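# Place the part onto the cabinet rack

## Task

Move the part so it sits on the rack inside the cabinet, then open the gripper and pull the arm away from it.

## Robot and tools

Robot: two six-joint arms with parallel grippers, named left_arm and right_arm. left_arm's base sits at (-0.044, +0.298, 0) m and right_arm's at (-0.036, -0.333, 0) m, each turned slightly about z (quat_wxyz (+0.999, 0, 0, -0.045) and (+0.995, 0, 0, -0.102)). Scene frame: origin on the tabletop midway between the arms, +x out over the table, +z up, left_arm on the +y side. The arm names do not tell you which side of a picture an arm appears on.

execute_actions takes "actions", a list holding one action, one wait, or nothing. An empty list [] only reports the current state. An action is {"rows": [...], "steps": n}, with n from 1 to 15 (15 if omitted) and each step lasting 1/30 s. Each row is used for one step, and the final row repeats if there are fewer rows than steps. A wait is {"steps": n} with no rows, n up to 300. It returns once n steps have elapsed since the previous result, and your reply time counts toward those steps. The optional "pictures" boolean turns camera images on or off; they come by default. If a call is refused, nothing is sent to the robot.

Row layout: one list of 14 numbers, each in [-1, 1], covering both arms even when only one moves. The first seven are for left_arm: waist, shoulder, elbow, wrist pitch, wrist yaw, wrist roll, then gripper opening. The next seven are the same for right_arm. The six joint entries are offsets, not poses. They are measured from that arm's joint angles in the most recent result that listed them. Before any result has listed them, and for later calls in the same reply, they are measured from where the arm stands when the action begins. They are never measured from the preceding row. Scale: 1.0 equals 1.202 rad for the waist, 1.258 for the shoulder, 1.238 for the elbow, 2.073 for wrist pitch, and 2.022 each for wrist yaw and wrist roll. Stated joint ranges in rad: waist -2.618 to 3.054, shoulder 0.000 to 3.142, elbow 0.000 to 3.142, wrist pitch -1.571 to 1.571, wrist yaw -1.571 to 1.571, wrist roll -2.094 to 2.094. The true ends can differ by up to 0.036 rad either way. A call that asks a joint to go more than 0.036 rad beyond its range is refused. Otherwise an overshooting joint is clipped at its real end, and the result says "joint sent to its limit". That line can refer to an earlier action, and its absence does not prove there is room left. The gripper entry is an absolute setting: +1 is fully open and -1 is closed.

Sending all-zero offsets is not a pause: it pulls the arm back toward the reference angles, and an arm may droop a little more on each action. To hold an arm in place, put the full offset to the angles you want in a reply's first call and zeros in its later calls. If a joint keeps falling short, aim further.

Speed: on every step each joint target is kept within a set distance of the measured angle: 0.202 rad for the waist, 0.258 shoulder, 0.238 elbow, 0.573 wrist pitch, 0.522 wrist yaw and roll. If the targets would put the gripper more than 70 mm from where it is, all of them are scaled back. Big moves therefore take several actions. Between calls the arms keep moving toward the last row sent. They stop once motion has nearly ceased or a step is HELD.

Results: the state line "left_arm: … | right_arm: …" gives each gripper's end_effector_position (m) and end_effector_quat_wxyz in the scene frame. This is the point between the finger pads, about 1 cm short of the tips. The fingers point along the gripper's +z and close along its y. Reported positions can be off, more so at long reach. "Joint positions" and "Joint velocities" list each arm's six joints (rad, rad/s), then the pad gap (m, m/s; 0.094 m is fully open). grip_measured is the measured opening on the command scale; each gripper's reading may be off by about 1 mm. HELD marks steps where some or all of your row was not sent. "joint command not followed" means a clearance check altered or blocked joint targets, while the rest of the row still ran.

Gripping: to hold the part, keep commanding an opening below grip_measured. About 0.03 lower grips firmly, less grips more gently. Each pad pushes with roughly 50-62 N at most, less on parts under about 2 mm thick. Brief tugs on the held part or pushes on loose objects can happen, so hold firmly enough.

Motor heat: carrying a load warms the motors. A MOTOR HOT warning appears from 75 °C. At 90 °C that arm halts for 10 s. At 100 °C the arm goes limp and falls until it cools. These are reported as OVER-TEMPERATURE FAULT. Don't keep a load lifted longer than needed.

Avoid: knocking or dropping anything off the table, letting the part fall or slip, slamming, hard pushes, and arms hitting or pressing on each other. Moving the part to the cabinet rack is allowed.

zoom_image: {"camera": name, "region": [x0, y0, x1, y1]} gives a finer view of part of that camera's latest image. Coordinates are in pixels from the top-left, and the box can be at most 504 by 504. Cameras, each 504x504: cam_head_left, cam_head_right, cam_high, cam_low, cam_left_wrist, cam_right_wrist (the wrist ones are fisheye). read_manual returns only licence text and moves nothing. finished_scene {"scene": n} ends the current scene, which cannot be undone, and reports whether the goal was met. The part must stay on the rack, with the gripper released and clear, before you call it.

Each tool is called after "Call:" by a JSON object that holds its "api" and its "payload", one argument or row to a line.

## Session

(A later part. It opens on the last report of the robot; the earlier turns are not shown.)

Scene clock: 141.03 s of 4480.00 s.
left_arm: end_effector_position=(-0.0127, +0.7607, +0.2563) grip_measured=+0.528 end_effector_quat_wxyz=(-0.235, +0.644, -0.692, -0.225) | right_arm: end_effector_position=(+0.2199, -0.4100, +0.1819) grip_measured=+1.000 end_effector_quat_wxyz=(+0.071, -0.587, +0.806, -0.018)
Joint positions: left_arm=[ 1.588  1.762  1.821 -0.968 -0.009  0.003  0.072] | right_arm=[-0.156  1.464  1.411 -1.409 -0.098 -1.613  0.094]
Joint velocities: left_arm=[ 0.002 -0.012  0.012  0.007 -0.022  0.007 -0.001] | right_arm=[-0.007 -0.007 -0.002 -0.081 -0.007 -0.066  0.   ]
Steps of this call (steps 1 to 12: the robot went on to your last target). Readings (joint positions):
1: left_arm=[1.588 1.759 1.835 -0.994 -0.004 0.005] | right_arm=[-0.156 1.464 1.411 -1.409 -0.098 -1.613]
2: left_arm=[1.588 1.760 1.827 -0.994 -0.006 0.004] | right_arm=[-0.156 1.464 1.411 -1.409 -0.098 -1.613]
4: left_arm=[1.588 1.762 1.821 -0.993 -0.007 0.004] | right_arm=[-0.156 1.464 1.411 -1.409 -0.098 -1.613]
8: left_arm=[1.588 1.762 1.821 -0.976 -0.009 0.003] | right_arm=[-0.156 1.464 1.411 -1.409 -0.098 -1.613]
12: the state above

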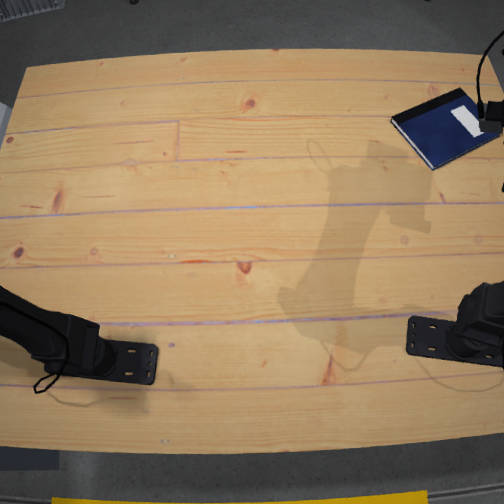

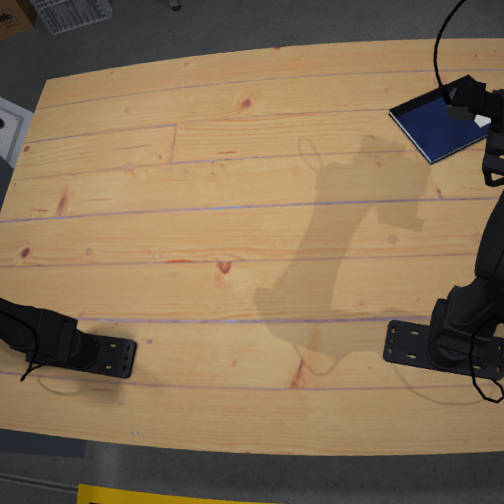

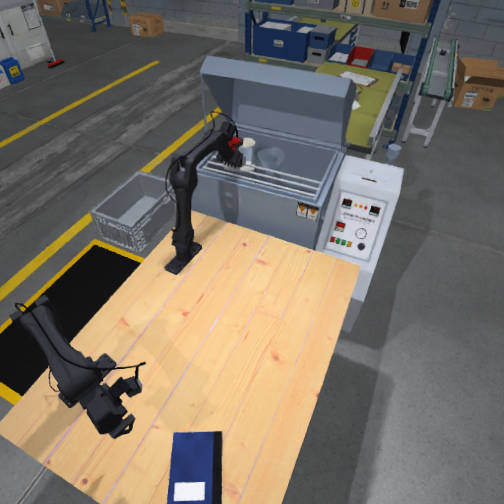

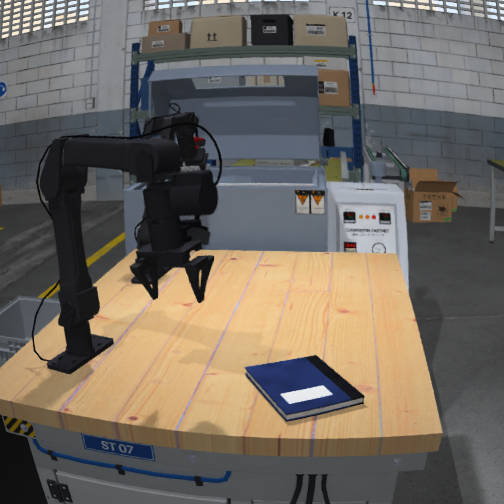

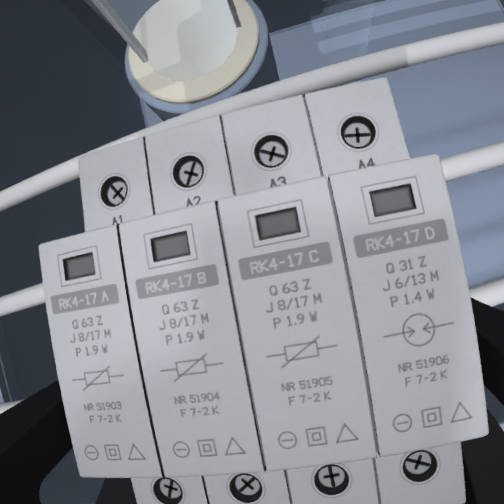

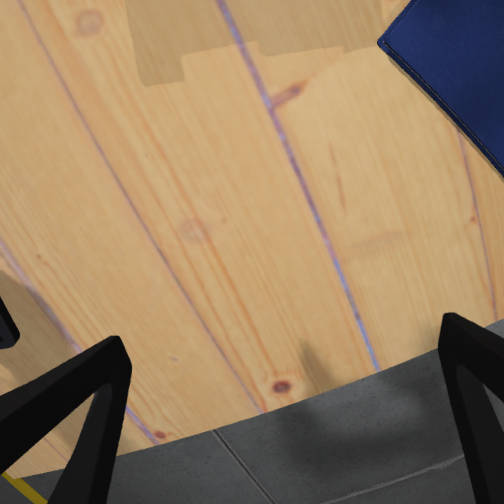

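Call:
{"api": "execute_actions", "payload": {
  "actions": [
    {"rows":[[0,-0.026,0.012,0.042,0,0,0.485,0,0,0,0,0,0,1],[0,-0.024,0.006,0.046,0,0,0.485,0,0,0,0,0,0,1],[0,-0.022,0,0.051,0,0,0.485,0,0,0,0,0,0,1],[0,-0.02,-0.006,0.056,0,0,0.485,0,0,0,0,0,0,1],[0,-0.018,-0.012,0.061,0,0,0.485,0,0,0,0,0,0,1],[0,-0.016,-0.018,0.066,0,0,0.485,0,0,0,0,0,0,1],[0,-0.014,-0.024,0.07,0,0,0.485,0,0,0,0,0,0,1],[0,-0.012,-0.03,0.074,0,0,0.485,0,0,0,0,0,0,1],[0,-0.01,-0.036,0.078,0,0,0.485,0,0,0,0,0,0,1],[0,-0.008,-0.041,0.081,0,0,0.485,0,0,0,0,0,0,1],[0,-0.008,-0.046,0.083,0,0,0.485,0,0,0,0,0,0,1],[0,-0.008,-0.051,0.083,0,0,0.485,0,0,0,0,0,0,1],[0,-0.008,-0.056,0.083,0,0,0.485,0,0,0,0,0,0,1],[0,-0.008,-0.061,0.083,0,0,0.485,0,0,0,0,0,0,1],[0,-0.008,-0.065,0.083,0,0,0.485,0,0,0,0,0,0,1]],"steps":15}
  ],
  "pictures": false
}}

Call:
{"api": "execute_actions", "payload": {
  "actions": [
    {"steps":10}
  ]
}}

Scene clock: 156.47 s of 4480.00 s.
left_arm: end_effector_position=(-0.0123, +0.7672, +0.2315) grip_measured=+0.528 end_effector_quat_wxyz=(-0.231, +0.645, -0.693, -0.222) | right_arm: end_effector_position=(+0.2199, -0.4101, +0.1819) grip_measured=+1.000 end_effector_quat_wxyz=(+0.071, -0.587, +0.806, -0.019)
Joint positions: left_arm=[ 1.588  1.771  1.737 -0.884 -0.01   0.003  0.072] | right_arm=[-0.156  1.464  1.411 -1.409 -0.098 -1.613  0.094]
Joint velocities: left_arm=[ 0.012  0.012 -0.188  0.066  0.007  0.037  0.   ] | right_arm=[ 0.022 -0.002  0.002 -0.081 -0.066 -0.066  0.   ]
Steps of this call (steps 1 to 30: the robot went on to your last target; steps 31 to 90: nothing new was sent; then 11.93 s passed at rest; steps 91 to 105: all 15 steps of this action). Readings (joint positions):
91: left_arm=[1.588 1.762 1.821 -0.966 -0.010 0.003] | right_arm=[-0.156 1.464 1.411 -1.409 -0.098 -1.613]
92: left_arm=[1.588 1.762 1.821 -0.965 -0.010 0.003] | right_arm=[-0.156 1.464 1.411 -1.409 -0.098 -1.613]
94: left_arm=[1.588 1.762 1.815 -0.953 -0.010 0.003] | right_arm=[-0.156 1.464 1.411 -1.409 -0.098 -1.613]
98: left_arm=[1.588 1.762 1.786 -0.921 -0.010 0.003] | right_arm=[-0.156 1.464 1.411 -1.409 -0.098 -1.613]
105: the state above

Scene clock: 156.80 s of 4480.00 s.
left_arm: end_effector_position=(-0.0123, +0.7680, +0.2266) grip_measured=+0.528 end_effector_quat_wxyz=(-0.229, +0.646, -0.694, -0.220) | right_arm: end_effector_position=(+0.2199, -0.4101, +0.1819) grip_measured=+1.000 end_effector_quat_wxyz=(+0.071, -0.587, +0.806, -0.019)
Joint positions: left_arm=[ 1.588  1.775  1.726 -0.874 -0.01   0.003  0.072] | right_arm=[-0.156  1.464  1.411 -1.409 -0.098 -1.613  0.094]
Joint velocities: left_arm=[ 0.012 -0.002 -0.002 -0.022 -0.051  0.022  0.   ] | right_arm=[ 0.017  0.022 -0.012 -0.066 -0.066 -0.037  0.   ]
Steps of this call (steps 1 to 10: the robot went on to your last target). Readings (joint positions):
1: left_arm=[1.588 1.773 1.732 -0.883 -0.010 0.003] | right_arm=[-0.156 1.464 1.411 -1.409 -0.098 -1.613]
2: left_arm=[1.588 1.774 1.728 -0.883 -0.010 0.003] | right_arm=[-0.156 1.464 1.411 -1.409 -0.098 -1.613]
4: left_arm=[1.588 1.775 1.726 -0.881 -0.010 0.003] | right_arm=[-0.156 1.464 1.411 -1.409 -0.098 -1.613]
8: left_arm=[1.588 1.775 1.726 -0.875 -0.010 0.003] | right_arm=[-0.156 1.464 1.411 -1.409 -0.098 -1.613]
10: the state above

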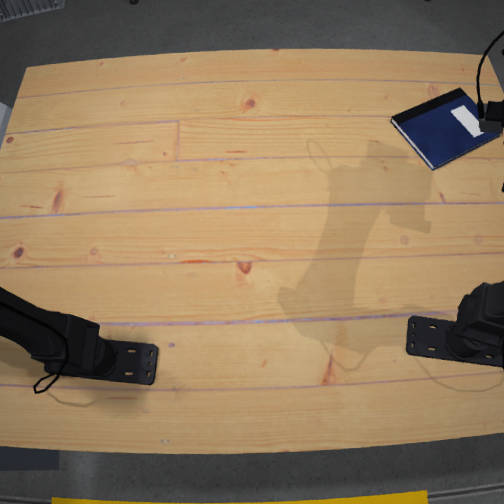

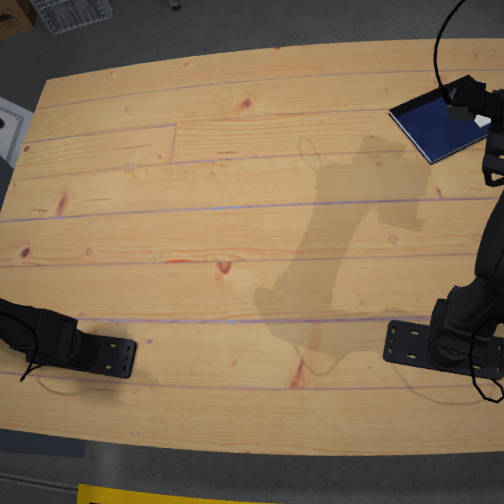

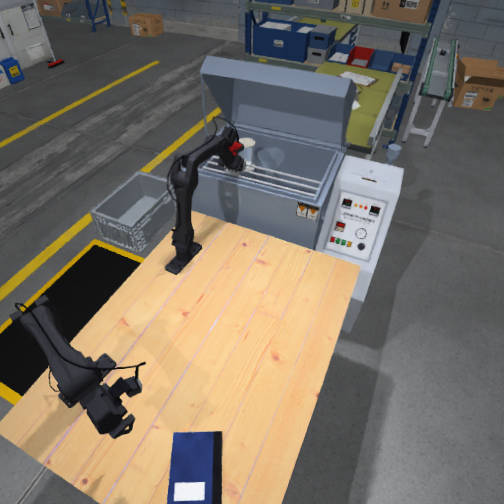

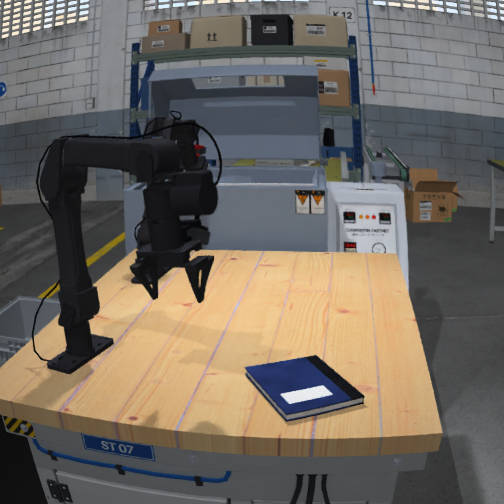

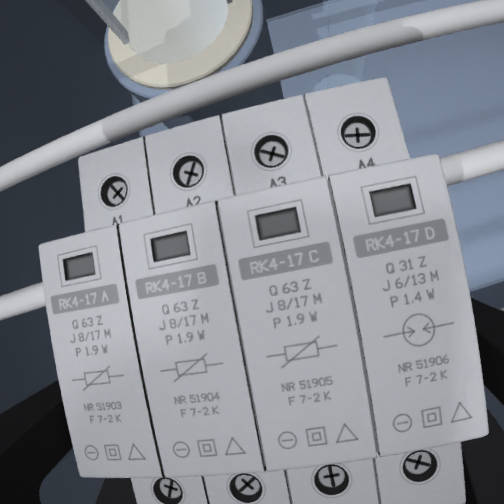

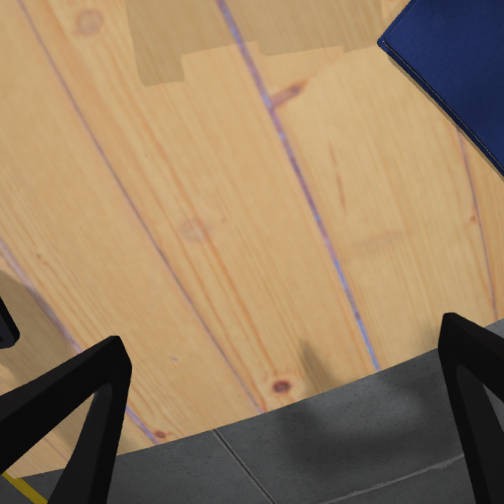

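Call:
{"api": "execute_actions", "payload": {
  "actions": [
    {"rows":[[0,-0.017,0.011,0.037,0,0,0.485,0,0,0,0,0,0,1],[0,-0.016,0.01,0.037,0,0,0.485,0,0,0,0,0,0,1],[0,-0.014,0.009,0.037,0,0,0.485,0,0,0,0,0,0,1],[0,-0.012,0.008,0.037,0,0,0.485,0,0,0,0,0,0,1],[0,-0.01,0.007,0.036,0,0,0.485,0,0,0,0,0,0,1],[0,-0.008,0.006,0.034,0,0,0.485,0,0,0,0,0,0,1],[0,-0.006,0.005,0.031,0,0,0.485,0,0,0,0,0,0,1],[0,-0.004,0.004,0.028,0,0,0.485,0,0,0,0,0,0,1],[0,-0.002,0.003,0.025,0,0,0.485,0,0,0,0,0,0,1],[0,0,0.002,0.022,0,0,0.485,0,0,0,0,0,0,1],[0,0,0.002,0.018,0,0,0.485,0,0,0,0,0,0,1],[0,0,0.002,0.014,0,0,0.485,0,0,0,0,0,0,1],[0,0,0.002,0.011,0,0,0.485,0,0,0,0,0,0,1],[0,0,0.002,0.008,0,0,0.485,0,0,0,0,0,0,1],[0,0,0.002,0.005,0,0,0.485,0,0,0,0,0,0,1]],"steps":15}
  ],
  "pictures": false
}}

Call:
{"api": "execute_actions", "payload": {
  "actions": [
    {"steps":6}
  ],
  "pictures": false
}}

Scene clock: 169.40 s of 4480.00 s.
left_arm: end_effector_position=(-0.0123, +0.7688, +0.2244) grip_measured=+0.528 end_effector_quat_wxyz=(-0.228, +0.646, -0.695, -0.219) | right_arm: end_effector_position=(+0.2199, -0.4102, +0.1819) grip_measured=+1.000 end_effector_quat_wxyz=(+0.070, -0.587, +0.806, -0.019)
Joint positions: left_arm=[ 1.588  1.781  1.726 -0.873 -0.01   0.004  0.072] | right_arm=[-0.156  1.464  1.411 -1.409 -0.097 -1.613  0.094]
Joint velocities: left_arm=[ 0.002 -0.002  0.012  0.051  0.081  0.007 -0.   ] | right_arm=[ 0.007 -0.007 -0.022  0.095  0.007  0.022  0.   ]
Steps of this call (steps 1 to 30: the robot went on to your last target; steps 31 to 90: nothing new was sent; then 9.10 s passed at rest; steps 91 to 105: all 15 steps of this action). Readings (joint positions):
91: left_arm=[1.588 1.775 1.726 -0.873 -0.010 0.003] | right_arm=[-0.156 1.464 1.411 -1.409 -0.098 -1.613]
92: left_arm=[1.588 1.775 1.726 -0.873 -0.010 0.003] | right_arm=[-0.156 1.464 1.411 -1.409 -0.098 -1.613]
94: left_arm=[1.588 1.775 1.726 -0.873 -0.010 0.003] | right_arm=[-0.156 1.464 1.411 -1.409 -0.097 -1.613]
98: left_arm=[1.588 1.780 1.726 -0.873 -0.010 0.003] | right_arm=[-0.156 1.464 1.411 -1.409 -0.097 -1.613]
105: the state above

Scene clock: 169.60 s of 4480.00 s.
left_arm: end_effector_position=(-0.0123, +0.7688, +0.2244) grip_measured=+0.528 end_effector_quat_wxyz=(-0.228, +0.646, -0.695, -0.219) | right_arm: end_effector_position=(+0.2198, -0.4102, +0.1818) grip_measured=+1.000 end_effector_quat_wxyz=(+0.070, -0.587, +0.806, -0.019)
Joint positions: left_arm=[ 1.588  1.781  1.726 -0.873 -0.01   0.004  0.072] | right_arm=[-0.156  1.464  1.411 -1.409 -0.097 -1.613  0.094]
Joint velocities: left_arm=[-0.017  0.002 -0.002 -0.022 -0.007 -0.066  0.001] | right_arm=[-0.007  0.002 -0.002 -0.022  0.037 -0.11   0.   ]
Steps of this call (steps 1 to 6: the robot went on to your last target). Readings (joint positions):
1: left_arm=[1.588 1.781 1.726 -0.873 -0.010 0.004] | right_arm=[-0.156 1.464 1.411 -1.409 -0.097 -1.613]
2: left_arm=[1.588 1.781 1.726 -0.873 -0.010 0.004] | right_arm=[-0.156 1.464 1.411 -1.409 -0.097 -1.613]
4: left_arm=[1.588 1.781 1.726 -0.873 -0.010 0.004] | right_arm=[-0.156 1.464 1.411 -1.409 -0.097 -1.613]
6: the state above

Supported. Release and retreat.

Call:
{"api": "execute_actions", "payload": {
  "actions": [
    {"rows":[[0,-0.006,0.004,0.004,0,0,0.515,0,0,0,0,0,0,1],[0,-0.006,0.004,0.004,0,0,0.545,0,0,0,0,0,0,1],[0,-0.006,0.004,0.004,0,0,0.6,0,0,0,0,0,0,1],[0,-0.006,0.004,0.004,0,0,0.7,0,0,0,0,0,0,1],[0,-0.006,0.004,0.004,0,0,0.8,0,0,0,0,0,0,1],[0,-0.006,0.004,0.004,0,0,0.9,0,0,0,0,0,0,1],[0,-0.006,0.004,0.004,0,0,1,0,0,0,0,0,0,1]],"steps":9}
  ],
  "pictures": false
}}

Call:
{"api": "execute_actions", "payload": {
  "actions": [
    {"rows":[[0,-0.015,0.01,0.005,0,0,1,0,0,0,0,0,0,1],[0,-0.025,0.01,0.005,0,0,1,0,0,0,0,0,0,1],[0,-0.037,0.01,0.005,0,0,1,0,0,0,0,0,0,1],[0,-0.051,0.01,0.005,0,0,1,0,0,0,0,0,0,1],[0,-0.066,0.01,0.005,0,0,1,0,0,0,0,0,0,1],[0,-0.082,0.01,0.005,0,0,1,0,0,0,0,0,0,1],[0,-0.098,0.01,0.005,0,0,1,0,0,0,0,0,0,1],[0,-0.115,0.01,0.005,0,0,1,0,0,0,0,0,0,1],[0,-0.132,0.01,0.005,0,0,1,0,0,0,0,0,0,1],[0,-0.15,0.01,0.005,0,0,1,0,0,0,0,0,0,1],[0,-0.168,0.01,0.005,0,0,1,0,0,0,0,0,0,1],[0,-0.186,0.01,0.005,0,0,1,0,0,0,0,0,0,1],[0,-0.206,0.01,0.005,0,0,1,0,0,0,0,0,0,1],[0,-0.226,0.01,0.005,0,0,1,0,0,0,0,0,0,1],[0,-0.246,0.01,0.005,0,0,1,0,0,0,0,0,0,1]],"steps":15}
  ],
  "pictures": false
}}

Call:
{"api": "execute_actions", "payload": {
  "actions": [
    {"rows":[[-0.005,-0.075,0,0,0,0,1,0,0,0,0,0,0,1],[-0.015,-0.097,-0.012,0,0,0,1,0,0,0,0,0,0,1],[-0.03,-0.119,-0.026,0,0,0,1,0,0,0,0,0,0,1],[-0.05,-0.141,-0.042,0,0,0,1,0,0,0,0,0,0,1],[-0.075,-0.163,-0.058,0,0,0,1,0,0,0,0,0,0,1],[-0.1,-0.185,-0.074,0,0,0,1,0,0,0,0,0,0,1],[-0.125,-0.207,-0.09,0,0,0,1,0,0,0,0,0,0,1],[-0.15,-0.229,-0.106,0,0,0,1,0,0,0,0,0,0,1],[-0.175,-0.251,-0.122,0,0,0,1,0,0,0,0,0,0,1],[-0.2,-0.273,-0.138,0,0,0,1,0,0,0,0,0,0,1],[-0.225,-0.295,-0.154,0,0,0,1,0,0,0,0,0,0,1],[-0.25,-0.317,-0.17,0,0,0,1,0,0,0,0,0,0,1],[-0.275,-0.339,-0.186,0,0,0,1,0,0,0,0,0,0,1],[-0.3,-0.361,-0.202,0,0,0,1,0,0,0,0,0,0,1],[-0.325,-0.383,-0.218,0,0,0,1,0,0,0,0,0,0,1]],"steps":15}
  ],
  "pictures": false
}}

Call:
{"api": "execute_actions", "payload": {
  "actions": [
    {"rows":[[-0.08,-0.07,-0.04,0,0,0,1,0,0,0,0,0,0,1],[-0.108,-0.088,-0.052,0,0,0,1,0,0,0,0,0,0,1],[-0.136,-0.104,-0.063,0,0,0,1,0,0,0,0,0,0,1],[-0.164,-0.118,-0.073,0,0,0,1,0,0,0,0,0,0,1],[-0.192,-0.13,-0.082,0,0,0,1,0,0,0,0,0,0,1],[-0.22,-0.14,-0.09,0,0,0,1,0,0,0,0,0,0,1],[-0.248,-0.148,-0.097,0,0,0,1,0,0,0,0,0,0,1],[-0.274,-0.154,-0.103,0,0,0,1,0,0,0,0,0,0,1],[-0.297,-0.158,-0.108,0,0,0,1,0,0,0,0,0,0,1],[-0.317,-0.16,-0.112,0,0,0,1,0,0,0,0,0,0,1],[-0.333,-0.16,-0.115,0,0,0,1,0,0,0,0,0,0,1],[-0.345,-0.16,-0.115,0,0,0,1,0,0,0,0,0,0,1],[-0.352,-0.16,-0.115,0,0,0,1,0,0,0,0,0,0,1]],"steps":15}
  ]
}}

Scene clock: 191.93 s of 4480.00 s.
left_arm: end_effector_position=(-0.0123, +0.7688, +0.2244) grip_measured=+1.000 end_effector_quat_wxyz=(-0.228, +0.646, -0.695, -0.219) | right_arm: end_effector_position=(+0.2198, -0.4103, +0.1818) grip_measured=+1.000 end_effector_quat_wxyz=(+0.070, -0.587, +0.806, -0.019)
Joint positions: left_arm=[ 1.588  1.781  1.726 -0.873 -0.01   0.004  0.094] | right_arm=[-0.156  1.464  1.411 -1.409 -0.096 -1.613  0.094]
Joint velocities: left_arm=[ 0.007  0.002  0.002 -0.007  0.007 -0.022  0.   ] | right_arm=[-0.017 -0.012  0.002  0.007 -0.022  0.022  0.   ]
Steps of this call (steps 1 to 15: the robot went on to your last target; steps 16 to 90: nothing new was sent; then 19.03 s passed at rest; steps 91 to 99: all 9 steps of this action). Readings (joint positions):
91: left_arm=[1.588 1.781 1.726 -0.873 -0.010 0.004] | right_arm=[-0.156 1.464 1.411 -1.409 -0.097 -1.613]
92: left_arm=[1.588 1.781 1.726 -0.873 -0.010 0.004] | right_arm=[-0.156 1.464 1.411 -1.409 -0.097 -1.613]
94: left_arm=[1.588 1.781 1.726 -0.873 -0.010 0.004] | right_arm=[-0.156 1.464 1.411 -1.409 -0.096 -1.613]
98: left_arm=[1.588 1.781 1.726 -0.873 -0.010 0.004] | right_arm=[-0.156 1.464 1.411 -1.409 -0.096 -1.613]
99: the state above

Scene clock: 192.43 s of 4480.00 s.
left_arm: end_effector_position=(-0.0152, +0.7287, +0.3341) grip_measured=+1.000 end_effector_quat_wxyz=(-0.314, +0.614, -0.659, -0.299) | right_arm: end_effector_position=(+0.2198, -0.4104, +0.1818) grip_measured=+1.000 end_effector_quat_wxyz=(+0.070, -0.587, +0.806, -0.019)
Joint positions: left_arm=[ 1.588  1.529  1.726 -0.871 -0.01   0.004  0.094] | right_arm=[-0.156  1.464  1.411 -1.409 -0.096 -1.613  0.094]
Joint velocities: left_arm=[-0.002 -0.73  -0.017 -0.051 -0.007 -0.037  0.   ] | right_arm=[ 0.017 -0.002  0.012  0.007  0.022 -0.051  0.   ]
Steps of this call (steps 1 to 15: all 15 steps of this action). Readings (joint positions):
1: left_arm=[1.588 1.781 1.726 -0.873 -0.010 0.004] | right_arm=[-0.156 1.464 1.411 -1.409 -0.096 -1.613]
2: left_arm=[1.588 1.781 1.726 -0.873 -0.010 0.004] | right_arm=[-0.156 1.464 1.411 -1.409 -0.096 -1.613]
4: left_arm=[1.588 1.774 1.726 -0.873 -0.010 0.004] | right_arm=[-0.156 1.464 1.411 -1.409 -0.096 -1.613]
8: left_arm=[1.588 1.714 1.726 -0.873 -0.010 0.004] | right_arm=[-0.156 1.464 1.411 -1.409 -0.096 -1.613]
15: the state above

Scene clock: 192.93 s of 4480.00 s.
left_arm: end_effector_position=(+0.0844, +0.6005, +0.3872) grip_measured=+1.000 end_effector_quat_wxyz=(+0.430, -0.470, +0.714, +0.289) | right_arm: end_effector_position=(+0.2197, -0.4106, +0.1818) grip_measured=+1.000 end_effector_quat_wxyz=(+0.069, -0.587, +0.806, -0.019)
Joint positions: left_arm=[ 1.251  1.112  1.494 -0.863 -0.011  0.004  0.094] | right_arm=[-0.156  1.464  1.411 -1.409 -0.095 -1.613  0.094]
Joint velocities: left_arm=[-0.833 -0.745 -0.589  0.007  0.022 -0.037  0.   ] | right_arm=[-0.007  0.022  0.027 -0.066 -0.066 -0.037  0.   ]
Steps of this call (steps 1 to 15: all 15 steps of this action). Readings (joint positions):
1: left_arm=[1.588 1.502 1.726 -0.871 -0.010 0.004] | right_arm=[-0.156 1.464 1.411 -1.409 -0.096 -1.613]
2: left_arm=[1.587 1.475 1.724 -0.870 -0.010 0.004] | right_arm=[-0.156 1.464 1.411 -1.409 -0.095 -1.613]
4: left_arm=[1.572 1.414 1.710 -0.866 -0.013 0.004] | right_arm=[-0.156 1.464 1.411 -1.409 -0.095 -1.613]
8: left_arm=[1.465 1.292 1.642 -0.863 -0.015 0.004] | right_arm=[-0.156 1.464 1.411 -1.409 -0.095 -1.613]
15: the state above

Scene clock: 193.43 s of 4480.00 s.
left_arm: end_effector_position=(+0.1618, +0.4929, +0.3846) grip_measured=+1.000 end_effector_quat_wxyz=(+0.502, -0.309, +0.782, +0.203) | right_arm: end_effector_position=(+0.2197, -0.4107, +0.1818) grip_measured=+1.000 end_effector_quat_wxyz=(+0.069, -0.587, +0.806, -0.019)
Joint positions: left_arm=[ 0.84   0.922  1.36  -0.864 -0.008  0.004  0.094] | right_arm=[-0.156  1.464  1.411 -1.409 -0.094 -1.613  0.094]
Joint velocities: left_arm=[-0.11  -0.007 -0.042  0.081  0.051  0.007  0.   ] | right_arm=[-0.002  0.012 -0.022  0.007  0.066  0.051  0.   ]
Steps of this call (steps 1 to 15: all 15 steps of this action). Readings (joint positions):
1: left_arm=[1.219 1.087 1.476 -0.864 -0.012 0.004] | right_arm=[-0.156 1.464 1.411 -1.409 -0.095 -1.613]
2: left_arm=[1.184 1.062 1.459 -0.864 -0.012 0.004] | right_arm=[-0.156 1.464 1.411 -1.409 -0.095 -1.613]
4: left_arm=[1.114 1.015 1.432 -0.864 -0.010 0.004] | right_arm=[-0.156 1.464 1.411 -1.409 -0.095 -1.613]
8: left_arm=[0.980 0.944 1.393 -0.864 -0.010 0.004] | right_arm=[-0.156 1.464 1.411 -1.409 -0.095 -1.613]
15: the state above

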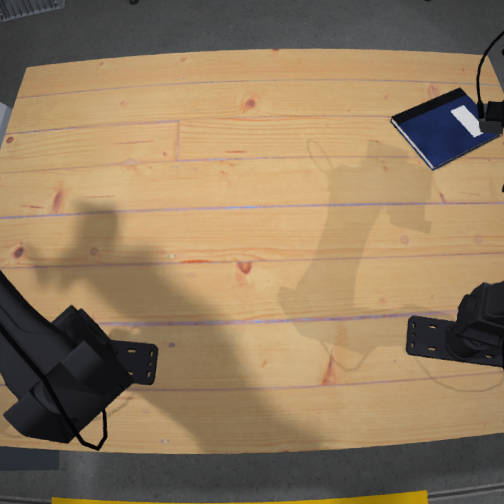

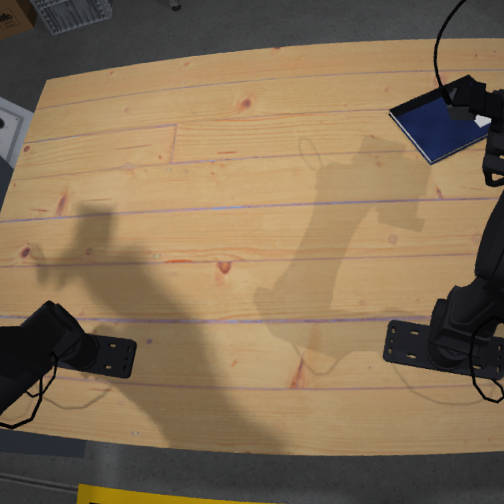

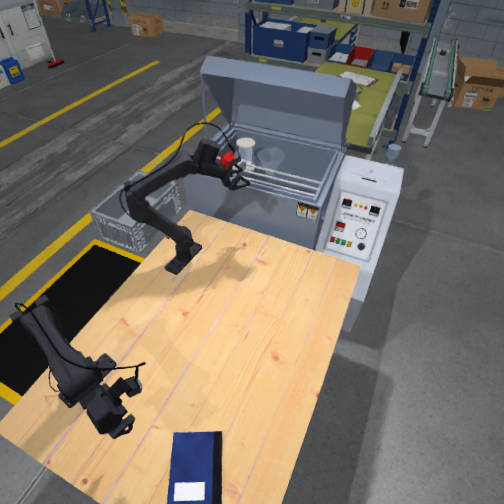

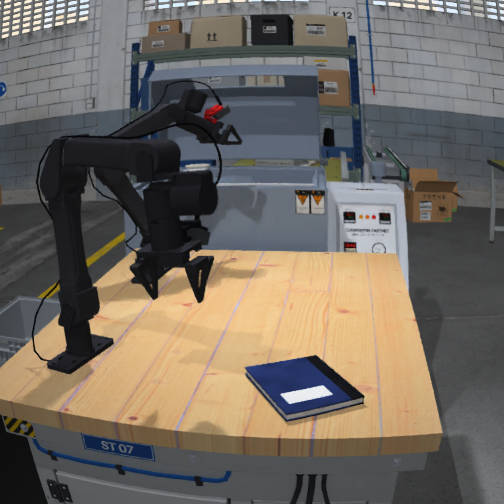

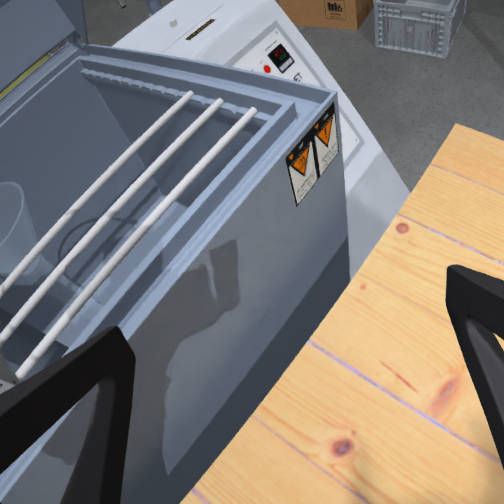

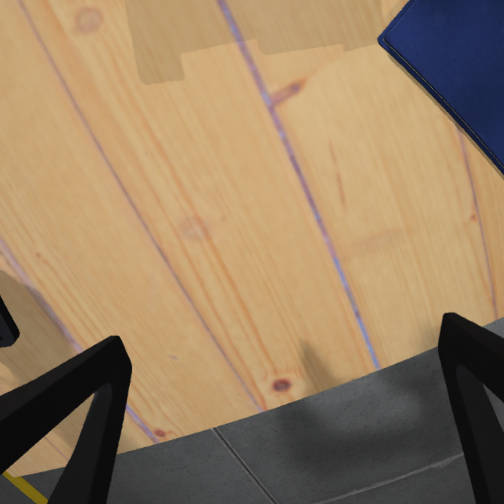

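Call:
{"api": "zoom_image", "payload": {
  "camera": "cam_high",
  "region": [195, 125, 275, 200]
}}

Call:
{"api": "zoom_image", "payload": {
  "camera": "cam_low",
  "region": [165, 145, 235, 195]
}}

Region (195, 125, 275, 200) of cam_high's 504x504 image, scaled by 6.300, with more detail than that image has; it fills the top 472 rows of this view, and the rest is white.

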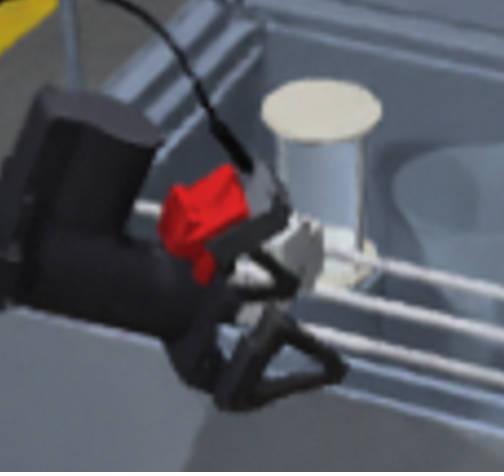

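Region (165, 145, 235, 195) of cam_low's 504x504 image, scaled by 7.200, with more detail than that image has; it fills the top 360 rows of this view, and the rest is white.

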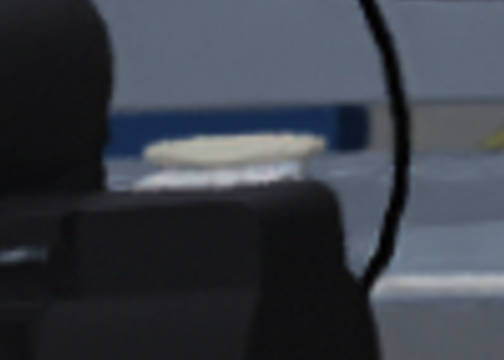

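Call:
{"api": "execute_actions", "payload": {
  "actions": []
}}

Scene clock: 202.93 s of 4480.00 s.
left_arm: end_effector_position=(+0.1624, +0.4924, +0.3842) grip_measured=+1.000 end_effector_quat_wxyz=(+0.502, -0.308, +0.782, +0.202) | right_arm: end_effector_position=(+0.2197, -0.4107, +0.1818) grip_measured=+1.000 end_effector_quat_wxyz=(+0.069, -0.587, +0.806, -0.019)
Joint positions: left_arm=[ 0.837  0.922  1.359 -0.864 -0.008  0.004  0.094] | right_arm=[-0.156  1.464  1.411 -1.409 -0.094 -1.613  0.094]
Joint velocities: left_arm=[-0.007  0.002  0.007 -0.022 -0.007 -0.007  0.   ] | right_arm=[-0.012 -0.002  0.002 -0.007  0.007  0.037  0.   ]
Steps of this call (steps 1 to 15: the robot went on to your last target; steps 16 to 90: nothing new was sent; then 6.50 s passed at rest). Readings (joint positions):
1: left_arm=[0.838 0.922 1.359 -0.864 -0.008 0.004] | right_arm=[-0.156 1.464 1.411 -1.409 -0.094 -1.613]
2: left_arm=[0.837 0.922 1.359 -0.864 -0.008 0.004] | right_arm=[-0.156 1.464 1.411 -1.409 -0.094 -1.613]
4: left_arm=[0.837 0.922 1.359 -0.864 -0.008 0.004] | right_arm=[-0.156 1.464 1.411 -1.409 -0.094 -1.613]
8: left_arm=[0.837 0.922 1.359 -0.864 -0.008 0.004] | right_arm=[-0.156 1.464 1.411 -1.409 -0.094 -1.613]
90: the state above
All arms were judged still, so your last target was given up. Only a new action makes them travel on or press farther. Fingers that are still opening or closing keep moving.

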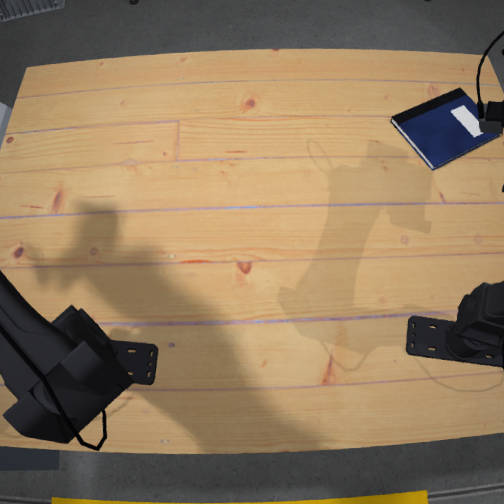

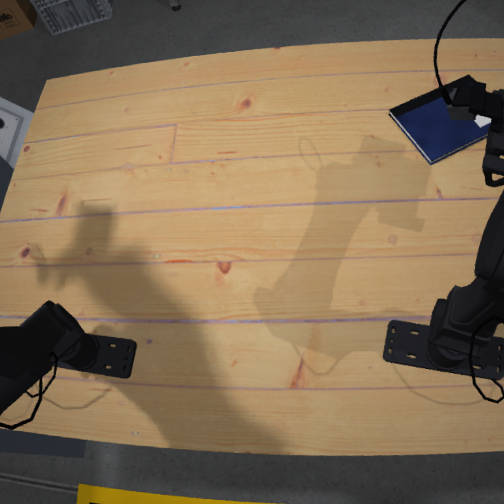

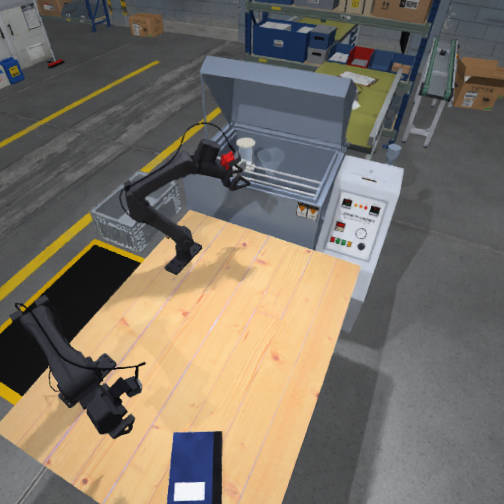

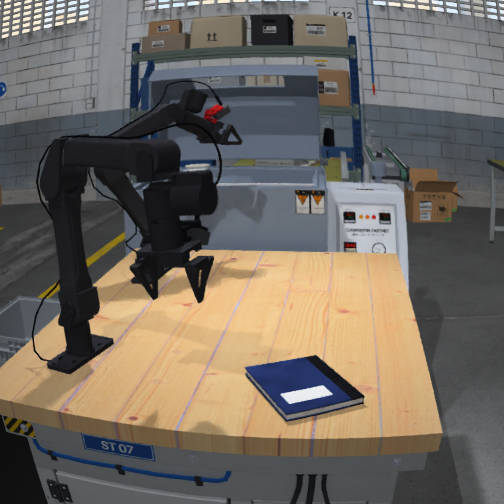

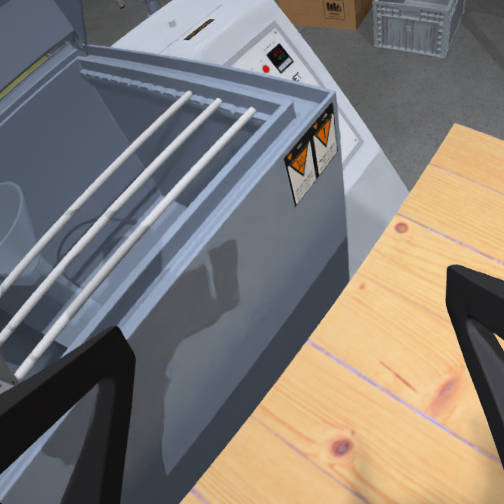

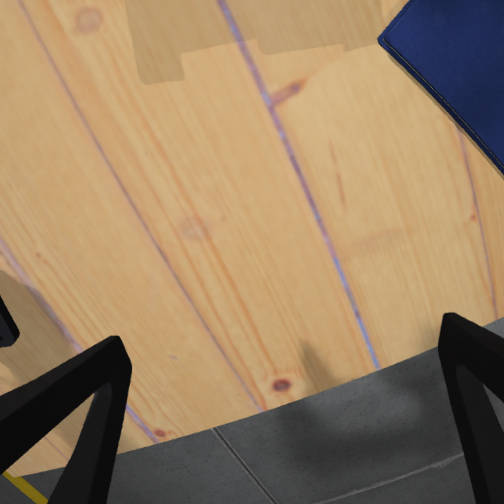

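Call:
{"api": "execute_actions", "payload": {
  "actions": [
    {"rows": [[-0.1,0,0,0,0,0,1,0,0,0,0,0,0,1],[-0.2,0,0,0,0,0,1,0,0,0,0,0,0,1],[-0.3,0,0,0,0,0,1,0,0,0,0,0,0,1],[-0.4,0,0,0,0,0,1,0,0,0,0,0,0,1]], "steps": 15}
  ]
}}

Call:
{"api": "zoom_image", "payload": {
  "camera": "cam_high",
  "region": [190, 110, 350, 230]
}}

Scene clock: 206.93 s of 4480.00 s.
left_arm: end_effector_position=(+0.2286, +0.3762, +0.3842) grip_measured=+1.000 end_effector_quat_wxyz=(+0.536, -0.114, +0.833, +0.076) | right_arm: end_effector_position=(+0.2197, -0.4108, +0.1818) grip_measured=+1.000 end_effector_quat_wxyz=(+0.069, -0.587, +0.806, -0.020)
Joint positions: left_arm=[ 0.365  0.922  1.359 -0.864 -0.002  0.003  0.094] | right_arm=[-0.156  1.464  1.411 -1.409 -0.094 -1.613  0.094]
Joint velocities: left_arm=[-0.002  0.012 -0.002  0.007  0.037 -0.051  0.   ] | right_arm=[-0.032 -0.027  0.027 -0.125  0.051  0.007  0.   ]
Steps of this call (steps 1 to 90: nothing new was sent; then 0.50 s passed at rest; steps 91 to 105: all 15 steps of this action). Readings (joint positions):
91: left_arm=[0.816 0.922 1.359 -0.864 -0.019 0.003] | right_arm=[-0.156 1.464 1.411 -1.409 -0.094 -1.613]
92: left_arm=[0.757 0.922 1.359 -0.864 -0.027 0.003] | right_arm=[-0.156 1.464 1.411 -1.409 -0.094 -1.613]
94: left_arm=[0.605 0.922 1.359 -0.864 -0.023 0.003] | right_arm=[-0.156 1.464 1.411 -1.409 -0.094 -1.613]
98: left_arm=[0.380 0.922 1.359 -0.864 -0.003 0.003] | right_arm=[-0.156 1.464 1.411 -1.409 -0.094 -1.613]
105: the state above

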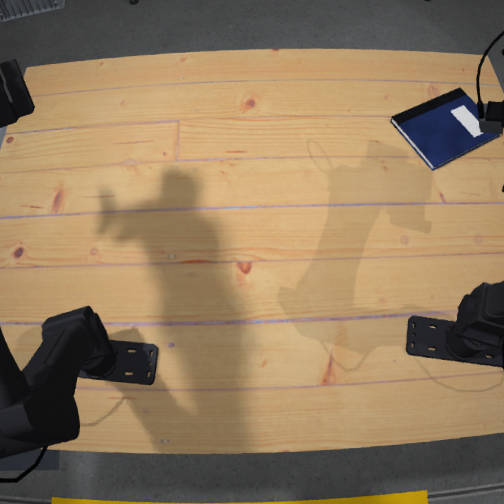

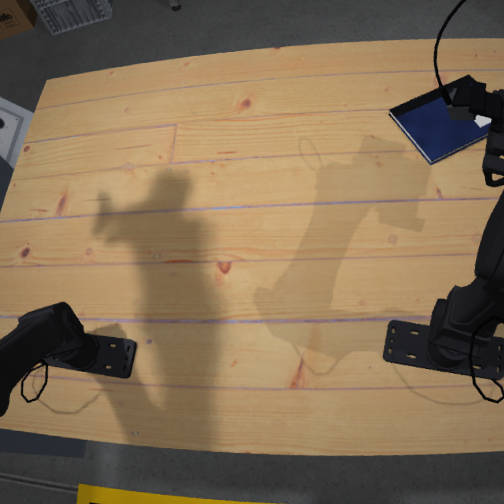

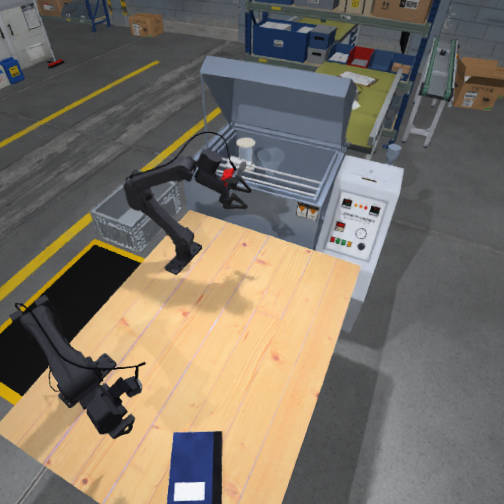

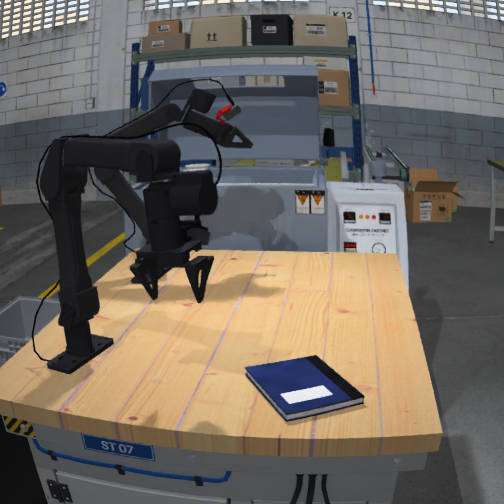

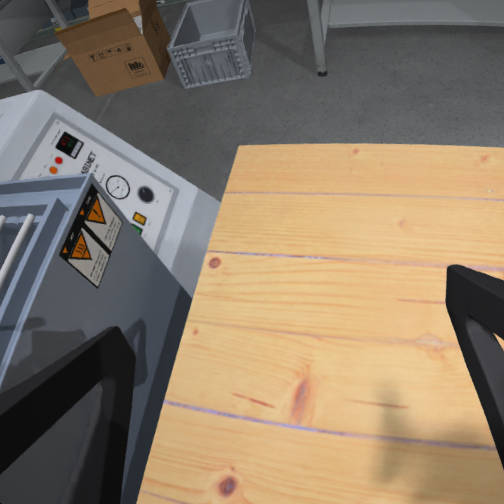

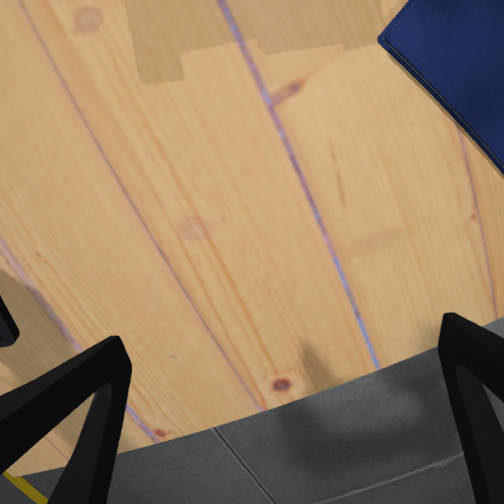

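Region (190, 110, 350, 230) of cam_high's 504x504 image, scaled by 3.150, with more detail than that image has; it fills the top 378 rows of this view, and the rest is white.

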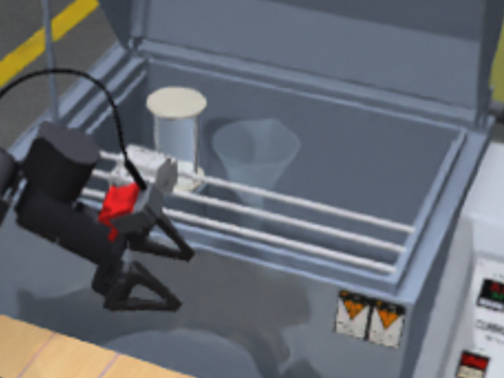

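The part is resting on the rods and the arm is clear of the cabinet.

Call:
{"api": "finished_scene", "payload": {
  "scene": 2
}}

The scene is finished: the task was done.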